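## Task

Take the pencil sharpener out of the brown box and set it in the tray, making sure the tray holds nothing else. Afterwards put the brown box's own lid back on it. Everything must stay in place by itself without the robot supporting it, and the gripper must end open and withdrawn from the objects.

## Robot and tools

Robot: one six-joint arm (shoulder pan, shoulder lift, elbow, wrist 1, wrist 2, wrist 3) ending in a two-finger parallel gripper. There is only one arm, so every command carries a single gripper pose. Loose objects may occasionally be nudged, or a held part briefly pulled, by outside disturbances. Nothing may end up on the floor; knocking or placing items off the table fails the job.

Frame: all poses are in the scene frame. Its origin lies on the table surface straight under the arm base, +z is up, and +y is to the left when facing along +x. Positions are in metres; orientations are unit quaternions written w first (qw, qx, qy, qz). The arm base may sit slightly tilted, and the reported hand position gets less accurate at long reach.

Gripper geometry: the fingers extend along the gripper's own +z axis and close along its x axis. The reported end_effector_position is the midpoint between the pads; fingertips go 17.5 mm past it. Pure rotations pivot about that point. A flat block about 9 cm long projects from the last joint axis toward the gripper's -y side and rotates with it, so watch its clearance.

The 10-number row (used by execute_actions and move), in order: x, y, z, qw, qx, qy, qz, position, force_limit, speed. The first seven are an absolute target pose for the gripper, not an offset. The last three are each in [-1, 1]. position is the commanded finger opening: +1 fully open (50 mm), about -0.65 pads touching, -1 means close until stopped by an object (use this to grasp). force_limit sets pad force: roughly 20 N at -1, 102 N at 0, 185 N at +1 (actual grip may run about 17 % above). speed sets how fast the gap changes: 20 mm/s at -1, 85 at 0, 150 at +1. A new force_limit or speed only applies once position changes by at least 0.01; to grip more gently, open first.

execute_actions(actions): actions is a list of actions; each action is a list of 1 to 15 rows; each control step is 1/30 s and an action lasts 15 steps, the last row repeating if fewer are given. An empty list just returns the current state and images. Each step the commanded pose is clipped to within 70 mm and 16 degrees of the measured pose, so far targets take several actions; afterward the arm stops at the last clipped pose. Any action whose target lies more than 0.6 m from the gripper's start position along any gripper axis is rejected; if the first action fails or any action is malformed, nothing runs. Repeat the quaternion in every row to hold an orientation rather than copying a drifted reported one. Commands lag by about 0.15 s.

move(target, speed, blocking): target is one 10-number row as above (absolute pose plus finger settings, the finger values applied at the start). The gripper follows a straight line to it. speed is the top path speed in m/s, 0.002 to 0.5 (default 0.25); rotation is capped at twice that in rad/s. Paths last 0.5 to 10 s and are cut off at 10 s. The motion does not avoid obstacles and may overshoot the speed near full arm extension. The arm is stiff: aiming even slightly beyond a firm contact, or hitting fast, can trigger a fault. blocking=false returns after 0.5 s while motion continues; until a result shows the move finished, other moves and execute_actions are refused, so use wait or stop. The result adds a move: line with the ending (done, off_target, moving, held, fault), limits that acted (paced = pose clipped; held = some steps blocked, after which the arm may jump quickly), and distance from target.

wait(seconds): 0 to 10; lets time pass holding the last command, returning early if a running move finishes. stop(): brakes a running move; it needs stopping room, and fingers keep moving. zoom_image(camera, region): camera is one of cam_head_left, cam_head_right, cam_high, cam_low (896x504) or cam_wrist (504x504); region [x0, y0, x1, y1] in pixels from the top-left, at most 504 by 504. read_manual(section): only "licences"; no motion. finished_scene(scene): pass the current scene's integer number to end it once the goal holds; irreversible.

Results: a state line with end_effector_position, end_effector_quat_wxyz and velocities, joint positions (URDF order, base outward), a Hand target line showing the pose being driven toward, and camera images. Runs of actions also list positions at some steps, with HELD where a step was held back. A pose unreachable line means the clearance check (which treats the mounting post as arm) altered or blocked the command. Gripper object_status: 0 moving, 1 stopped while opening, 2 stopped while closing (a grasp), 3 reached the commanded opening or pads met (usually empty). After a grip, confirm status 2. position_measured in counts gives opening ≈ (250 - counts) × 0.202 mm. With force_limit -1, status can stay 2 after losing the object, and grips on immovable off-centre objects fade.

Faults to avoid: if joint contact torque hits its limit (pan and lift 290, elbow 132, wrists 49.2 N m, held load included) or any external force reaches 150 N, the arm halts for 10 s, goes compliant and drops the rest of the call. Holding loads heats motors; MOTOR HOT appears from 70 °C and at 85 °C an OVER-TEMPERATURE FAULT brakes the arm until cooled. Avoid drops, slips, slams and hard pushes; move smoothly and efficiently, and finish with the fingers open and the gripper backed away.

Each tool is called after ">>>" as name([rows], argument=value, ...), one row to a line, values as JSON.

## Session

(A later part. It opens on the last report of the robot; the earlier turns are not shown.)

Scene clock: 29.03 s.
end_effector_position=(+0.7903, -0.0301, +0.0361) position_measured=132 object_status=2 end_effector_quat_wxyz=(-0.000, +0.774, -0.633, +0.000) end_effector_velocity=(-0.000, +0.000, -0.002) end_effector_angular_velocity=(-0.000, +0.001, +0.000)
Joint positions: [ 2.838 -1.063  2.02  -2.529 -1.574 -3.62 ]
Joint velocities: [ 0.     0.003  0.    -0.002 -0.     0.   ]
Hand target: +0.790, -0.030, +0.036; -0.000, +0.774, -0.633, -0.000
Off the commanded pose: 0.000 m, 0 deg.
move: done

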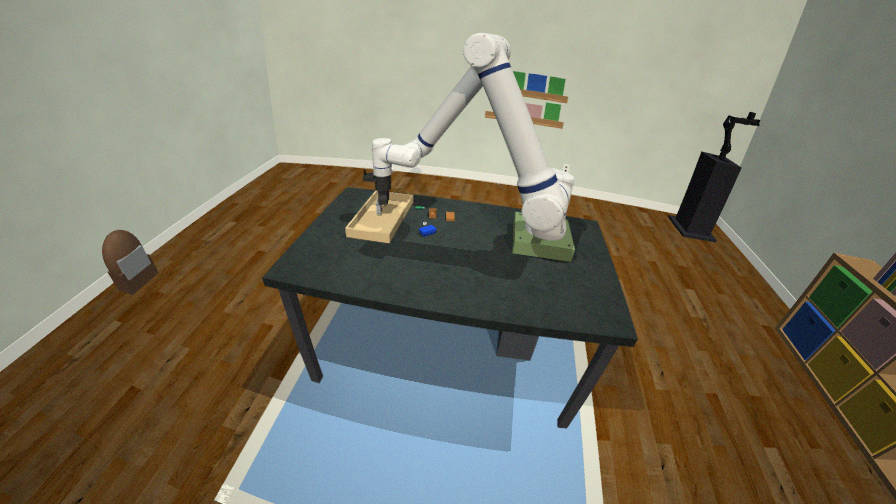

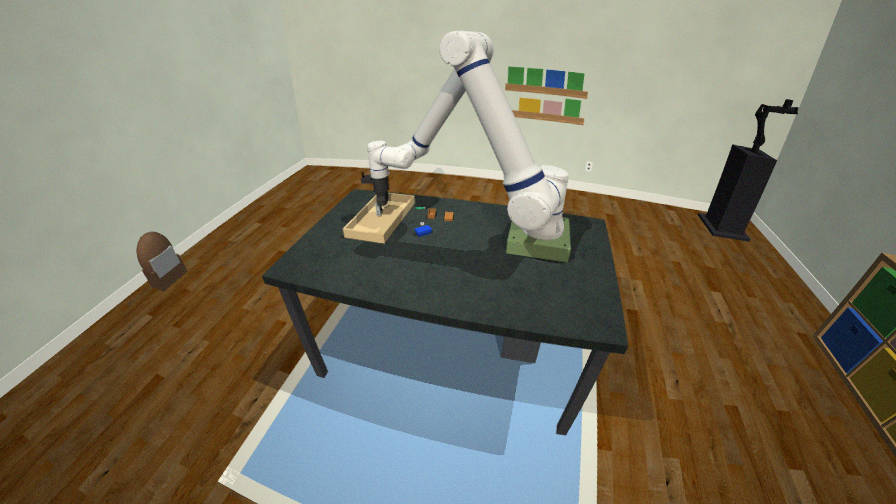

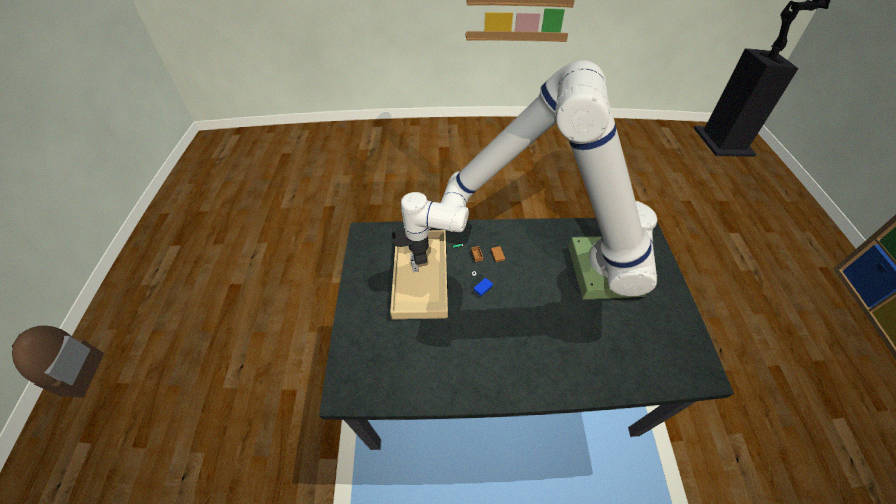

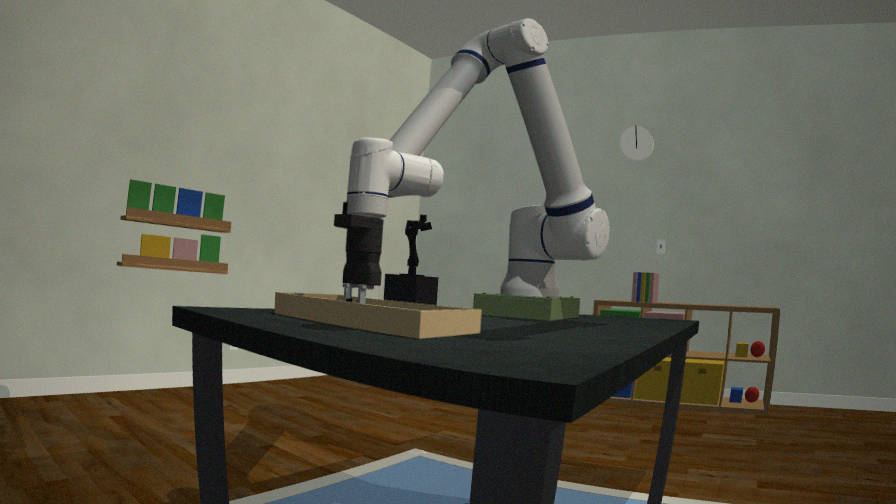

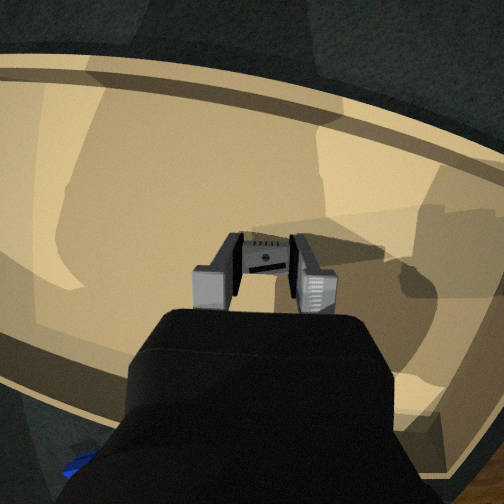

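>>> execute_actions([
  [[0.79,-0.03,0.031,0,0.774,-0.633,0,-1,-0.7,-0.5]],
  [[0.79,-0.03,0.031,0,0.774,-0.633,0,1,-0.7,0]],
  [[0.79,-0.03,0.06,0,0.774,-0.633,0,1,-0.7,0]],
  [[0.78,-0.03,0.11,0,0.774,-0.633,0,1,-0.7,0]],
])

>>> move(target=[0.45,-0.094,0.06,0,0.995,0.1,0,1,-0.7,0], speed=0.4)

>>> move(target=[0.45,-0.094,0.022,0,0.995,0.1,0,1,-0.7,0], speed=0.06)

>>> move(target=[0.45,-0.094,0.022,0,0.995,0.1,0,-1,-0.7,-0.5])

Scene clock: 32.77 s.
end_effector_position=(+0.7798, -0.0299, +0.1097) position_measured=3 object_status=3 end_effector_quat_wxyz=(+0.000, +0.774, -0.633, -0.000) end_effector_velocity=(-0.001, +0.001, +0.003) end_effector_angular_velocity=(+0.000, +0.001, +0.001)
Joint positions: [ 2.835 -1.179  2.016 -2.409 -1.574 -3.623]
Joint velocities: [ 0.001 -0.006  0.     0.007  0.    -0.001]
Hand target: +0.780, -0.030, +0.110; +0.000, +0.774, -0.633, +0.000
Off the commanded pose: 0.000 m, 0 deg.
Step readings (end_effector_position; steps 1 to 15: 1st action; 16 to 30: 2nd action; 31 to 45: 3rd action; 46 to 60: 4th action):
0: (+0.7903, -0.0301, +0.0359)
1: (+0.7903, -0.0301, +0.0358)
2: (+0.7904, -0.0301, +0.0347)
4: (+0.7900, -0.0300, +0.0325)
8: (+0.7900, -0.0300, +0.0313)
15: (+0.7900, -0.0300, +0.0310)
16: (+0.7900, -0.0300, +0.0310)
17: (+0.7900, -0.0300, +0.0310)
19: (+0.7900, -0.0300, +0.0310)
23: (+0.7900, -0.0300, +0.0310)
30: (+0.7900, -0.0300, +0.0310)
31: (+0.7900, -0.0300, +0.0315)
32: (+0.7887, -0.0296, +0.0374)
34: (+0.7905, -0.0301, +0.0505)
38: (+0.7899, -0.0299, +0.0577)
45: (+0.7899, -0.0299, +0.0598)
46: (+0.7898, -0.0299, +0.0609)
47: (+0.7867, -0.0296, +0.0701)
49: (+0.7850, -0.0300, +0.0927)
53: (+0.7809, -0.0298, +0.1058)
60: end_effector_position above

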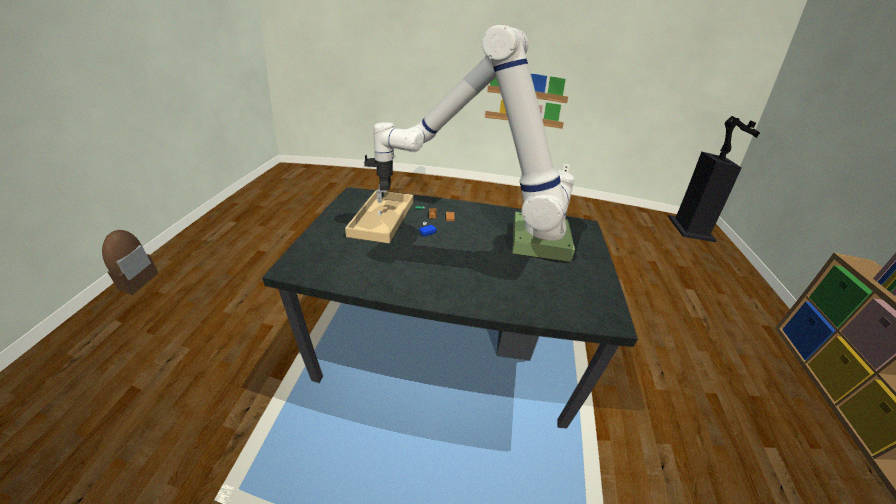

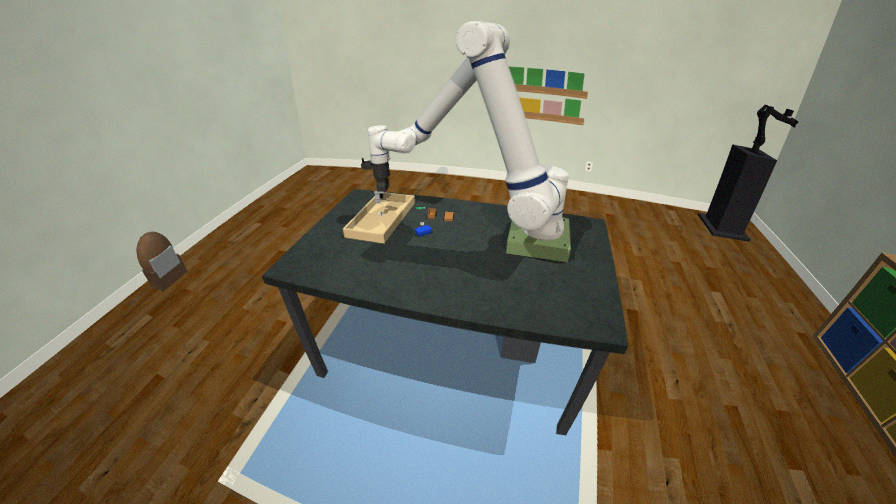

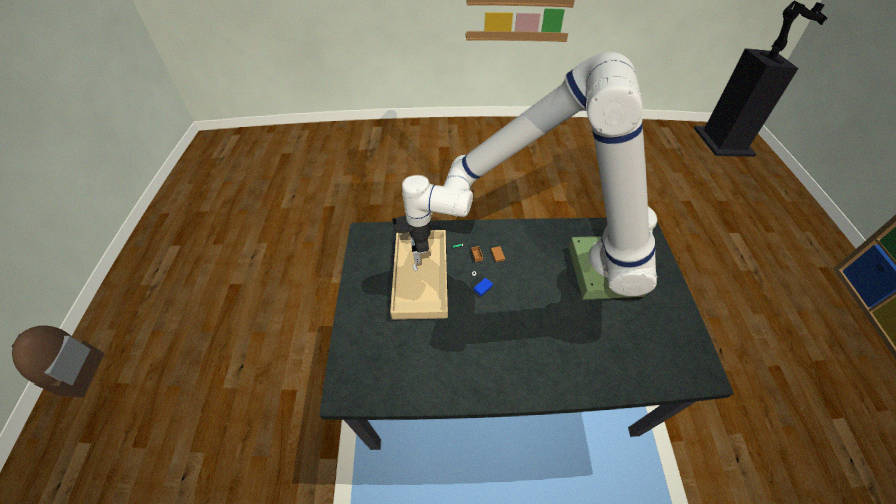

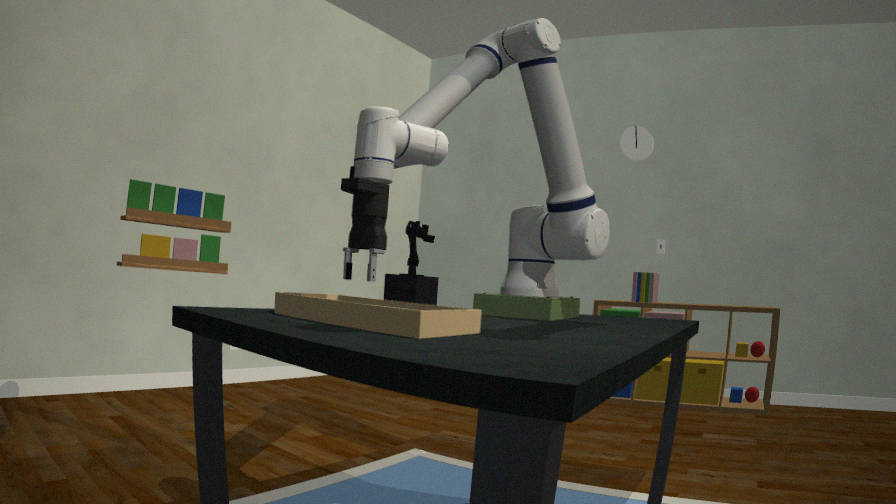

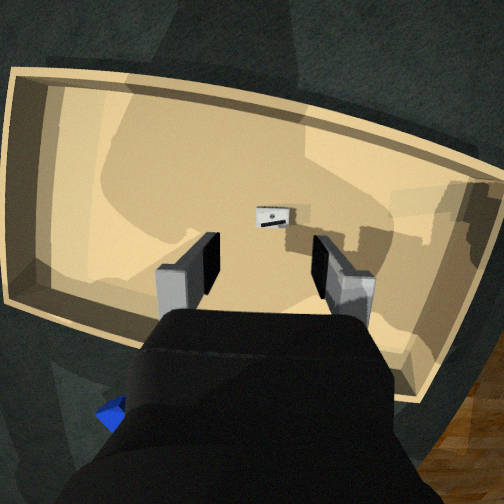

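Scene clock: 35.27 s.
end_effector_position=(+0.4498, -0.0939, +0.0585) position_measured=3 object_status=3 end_effector_quat_wxyz=(+0.001, +0.995, +0.100, -0.001) end_effector_velocity=(-0.002, +0.000, -0.000) end_effector_angular_velocity=(+0.002, -0.001, +0.010)
Joint positions: [ 2.478 -1.448  2.581 -2.706 -1.576 -5.551]
Joint velocities: [-0.004 -0.002  0.004 -0.001  0.002 -0.013]
Hand target: +0.450, -0.094, +0.058; +0.001, +0.995, +0.100, -0.001
Off the commanded pose: 0.002 m, 0 deg.
move: done

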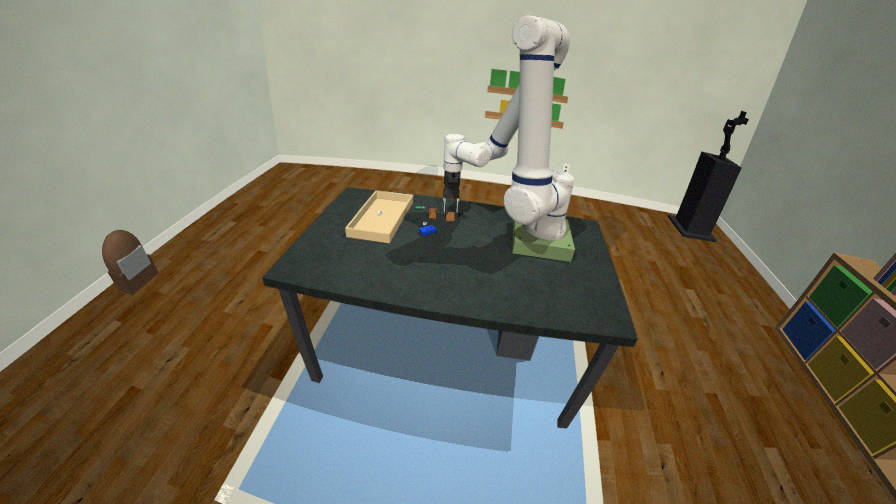

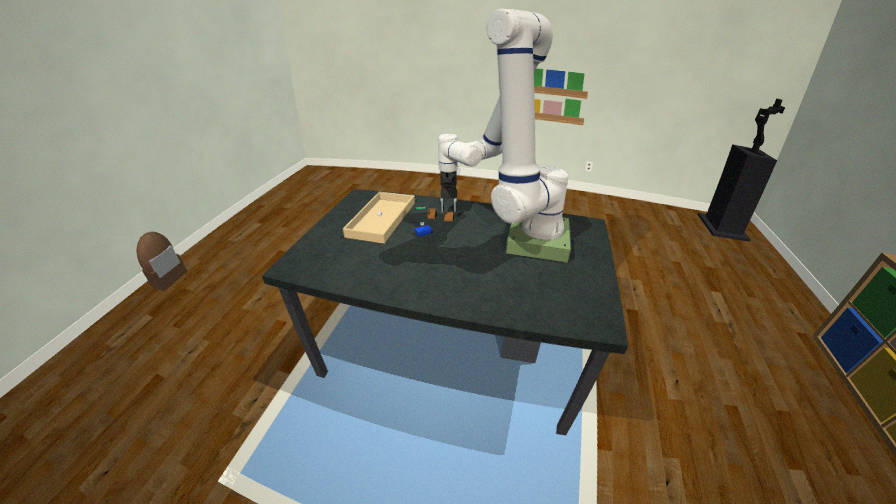

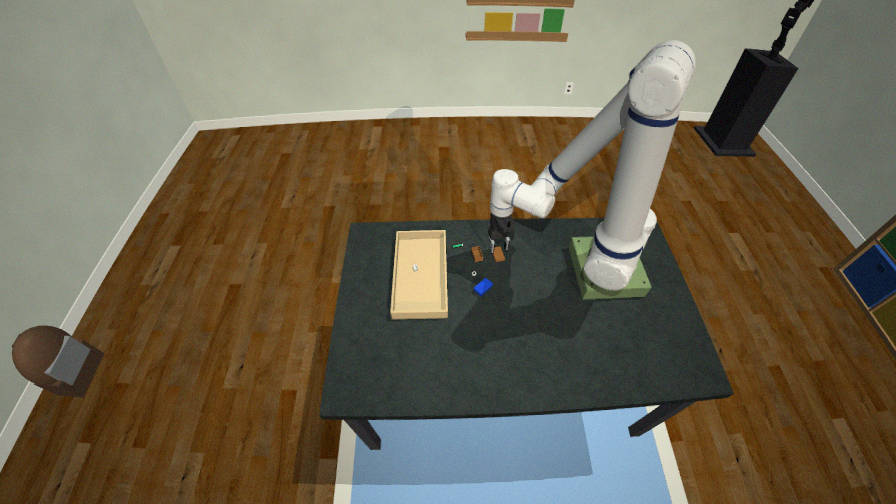

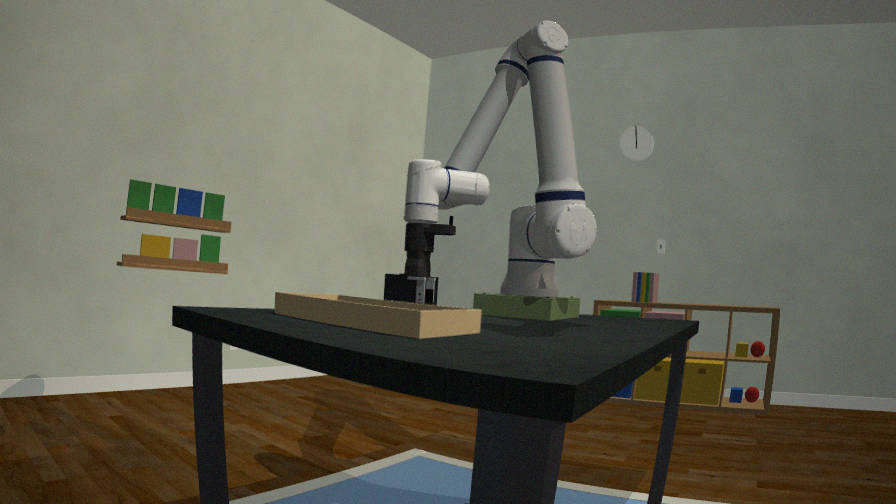

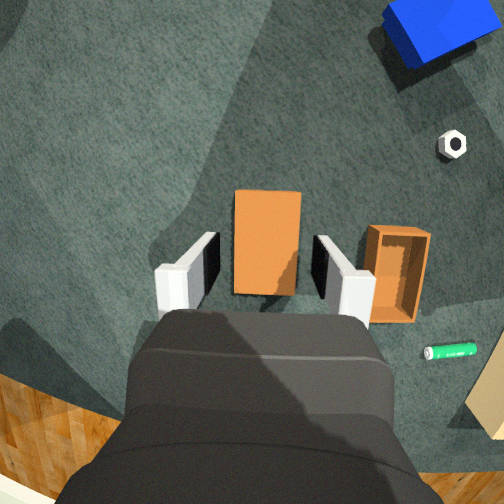

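Scene clock: 36.23 s.
end_effector_position=(+0.4501, -0.0941, +0.0220) position_measured=3 object_status=3 end_effector_quat_wxyz=(+0.000, +0.995, +0.100, -0.000) end_effector_velocity=(+0.001, -0.000, -0.002) end_effector_angular_velocity=(-0.000, -0.001, +0.001)
Joint positions: [ 2.476 -1.343  2.596 -2.825 -1.573 -5.553]
Joint velocities: [ 0.001  0.005 -0.    -0.005  0.     0.   ]
Hand target: +0.450, -0.094, +0.022; +0.000, +0.995, +0.100, -0.000
Off the commanded pose: 0.000 m, 0 deg.
move: done

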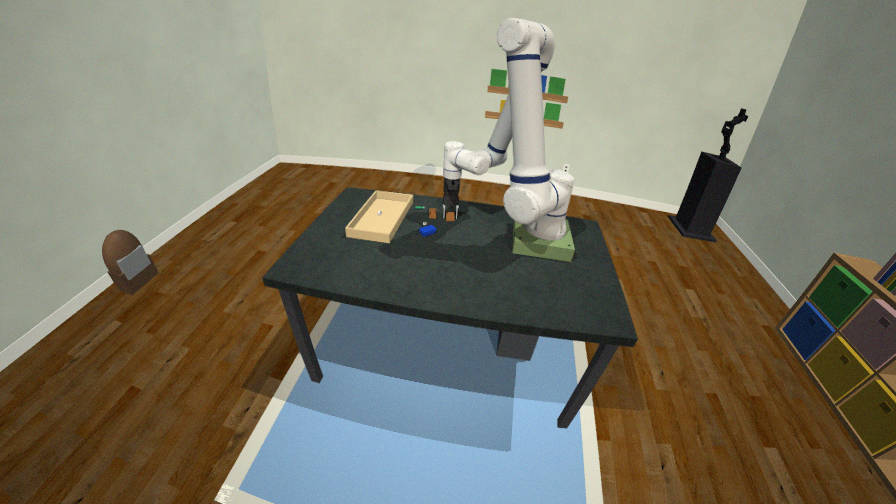

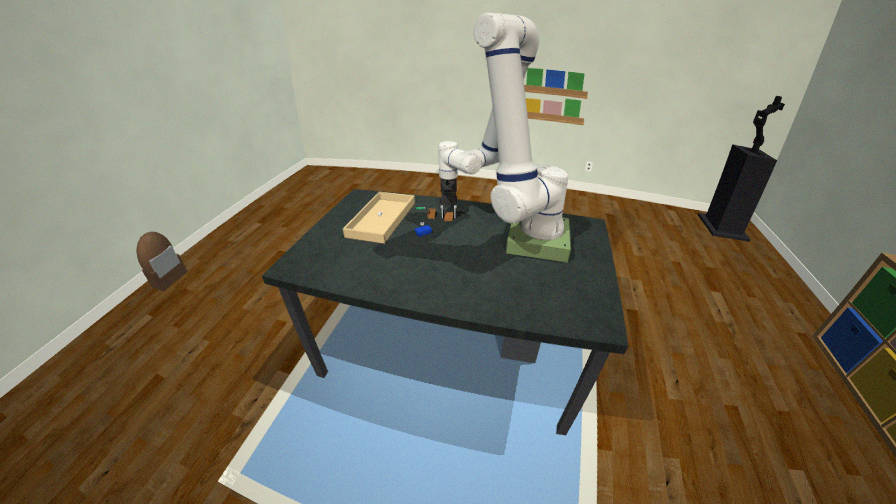

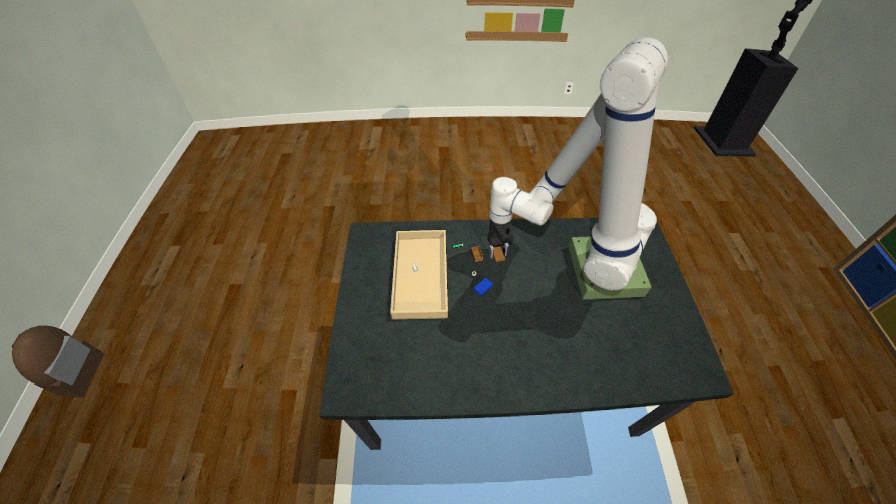

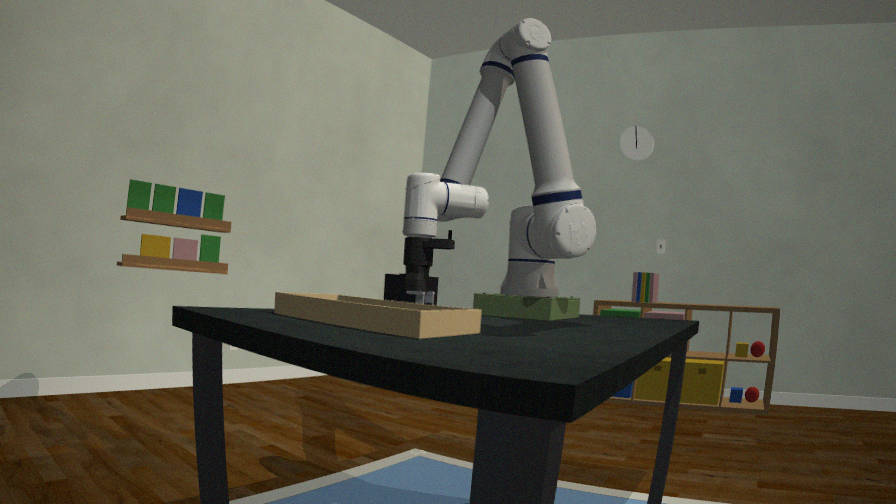

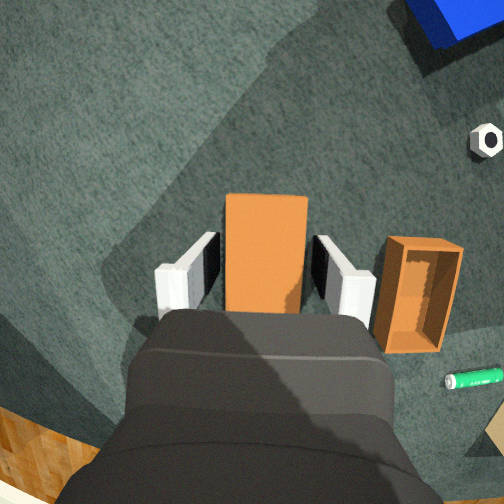

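Scene clock: 36.93 s.
end_effector_position=(+0.4500, -0.0940, +0.0220) position_measured=57 object_status=2 end_effector_quat_wxyz=(-0.000, +0.995, +0.100, -0.000) end_effector_velocity=(-0.000, -0.000, +0.000) end_effector_angular_velocity=(-0.001, -0.000, +0.000)
Joint positions: [ 2.476 -1.343  2.596 -2.825 -1.573 -5.553]
Joint velocities: [ 0. -0.  0. -0. -0. -0.]
Hand target: +0.450, -0.094, +0.022; -0.000, +0.995, +0.100, -0.000
Off the commanded pose: 0.000 m, 0 deg.
move: done

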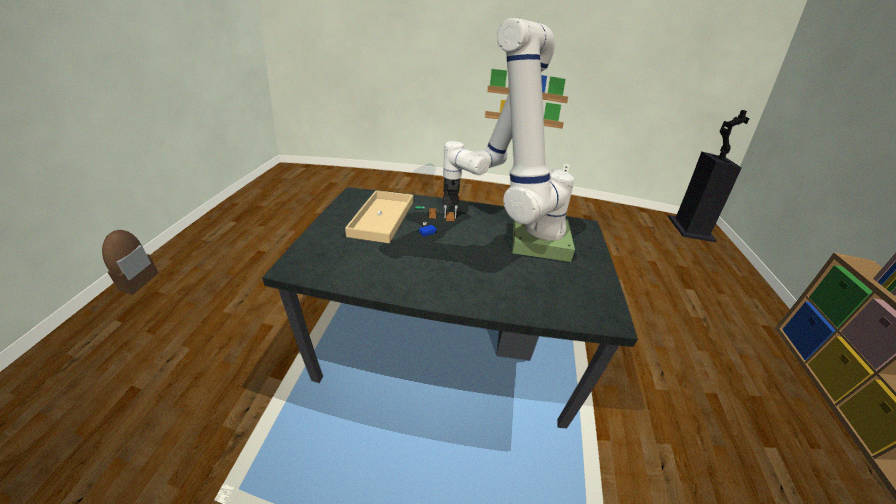

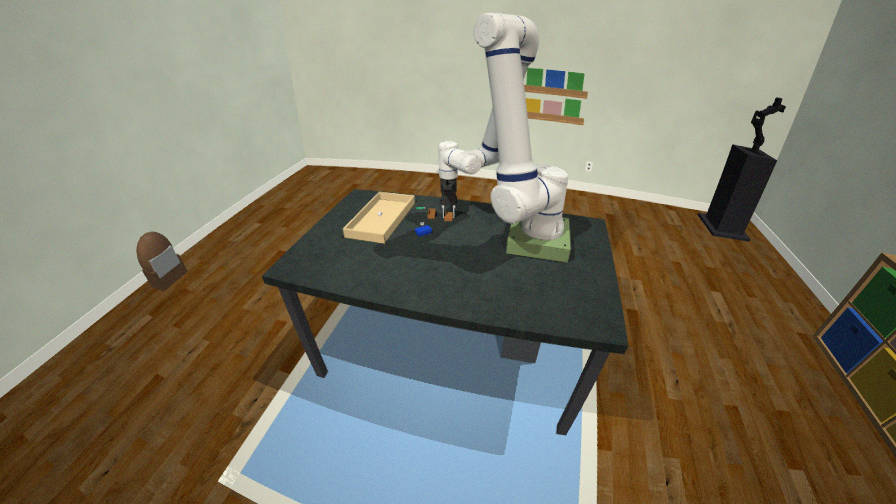

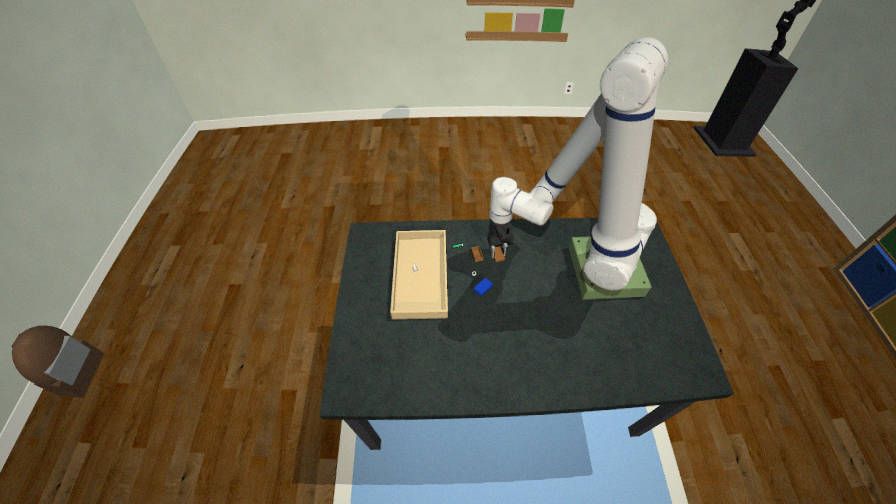

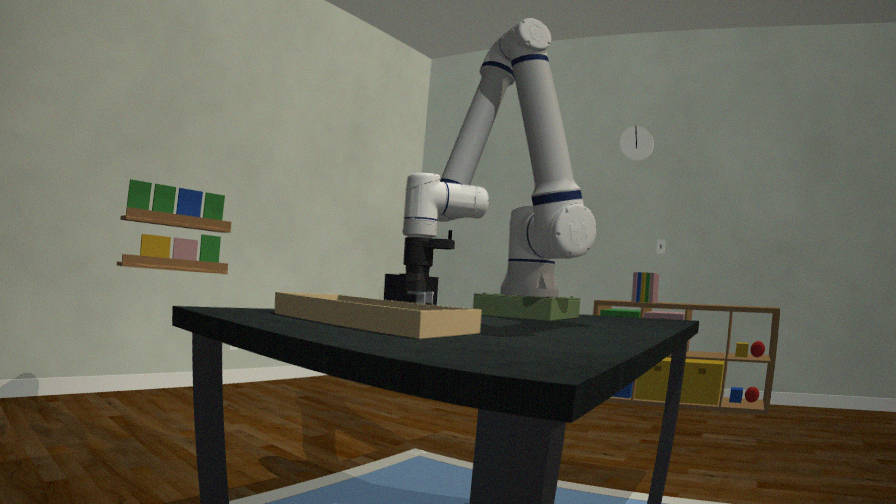

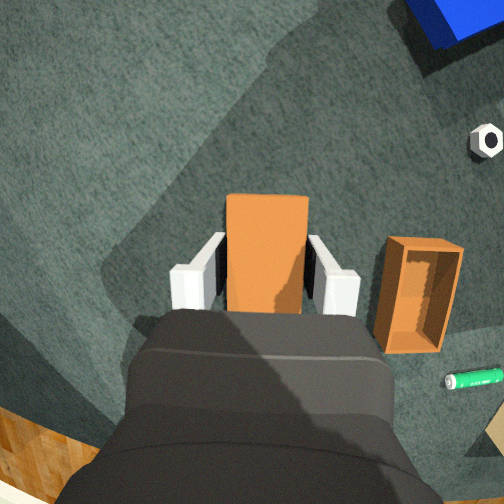

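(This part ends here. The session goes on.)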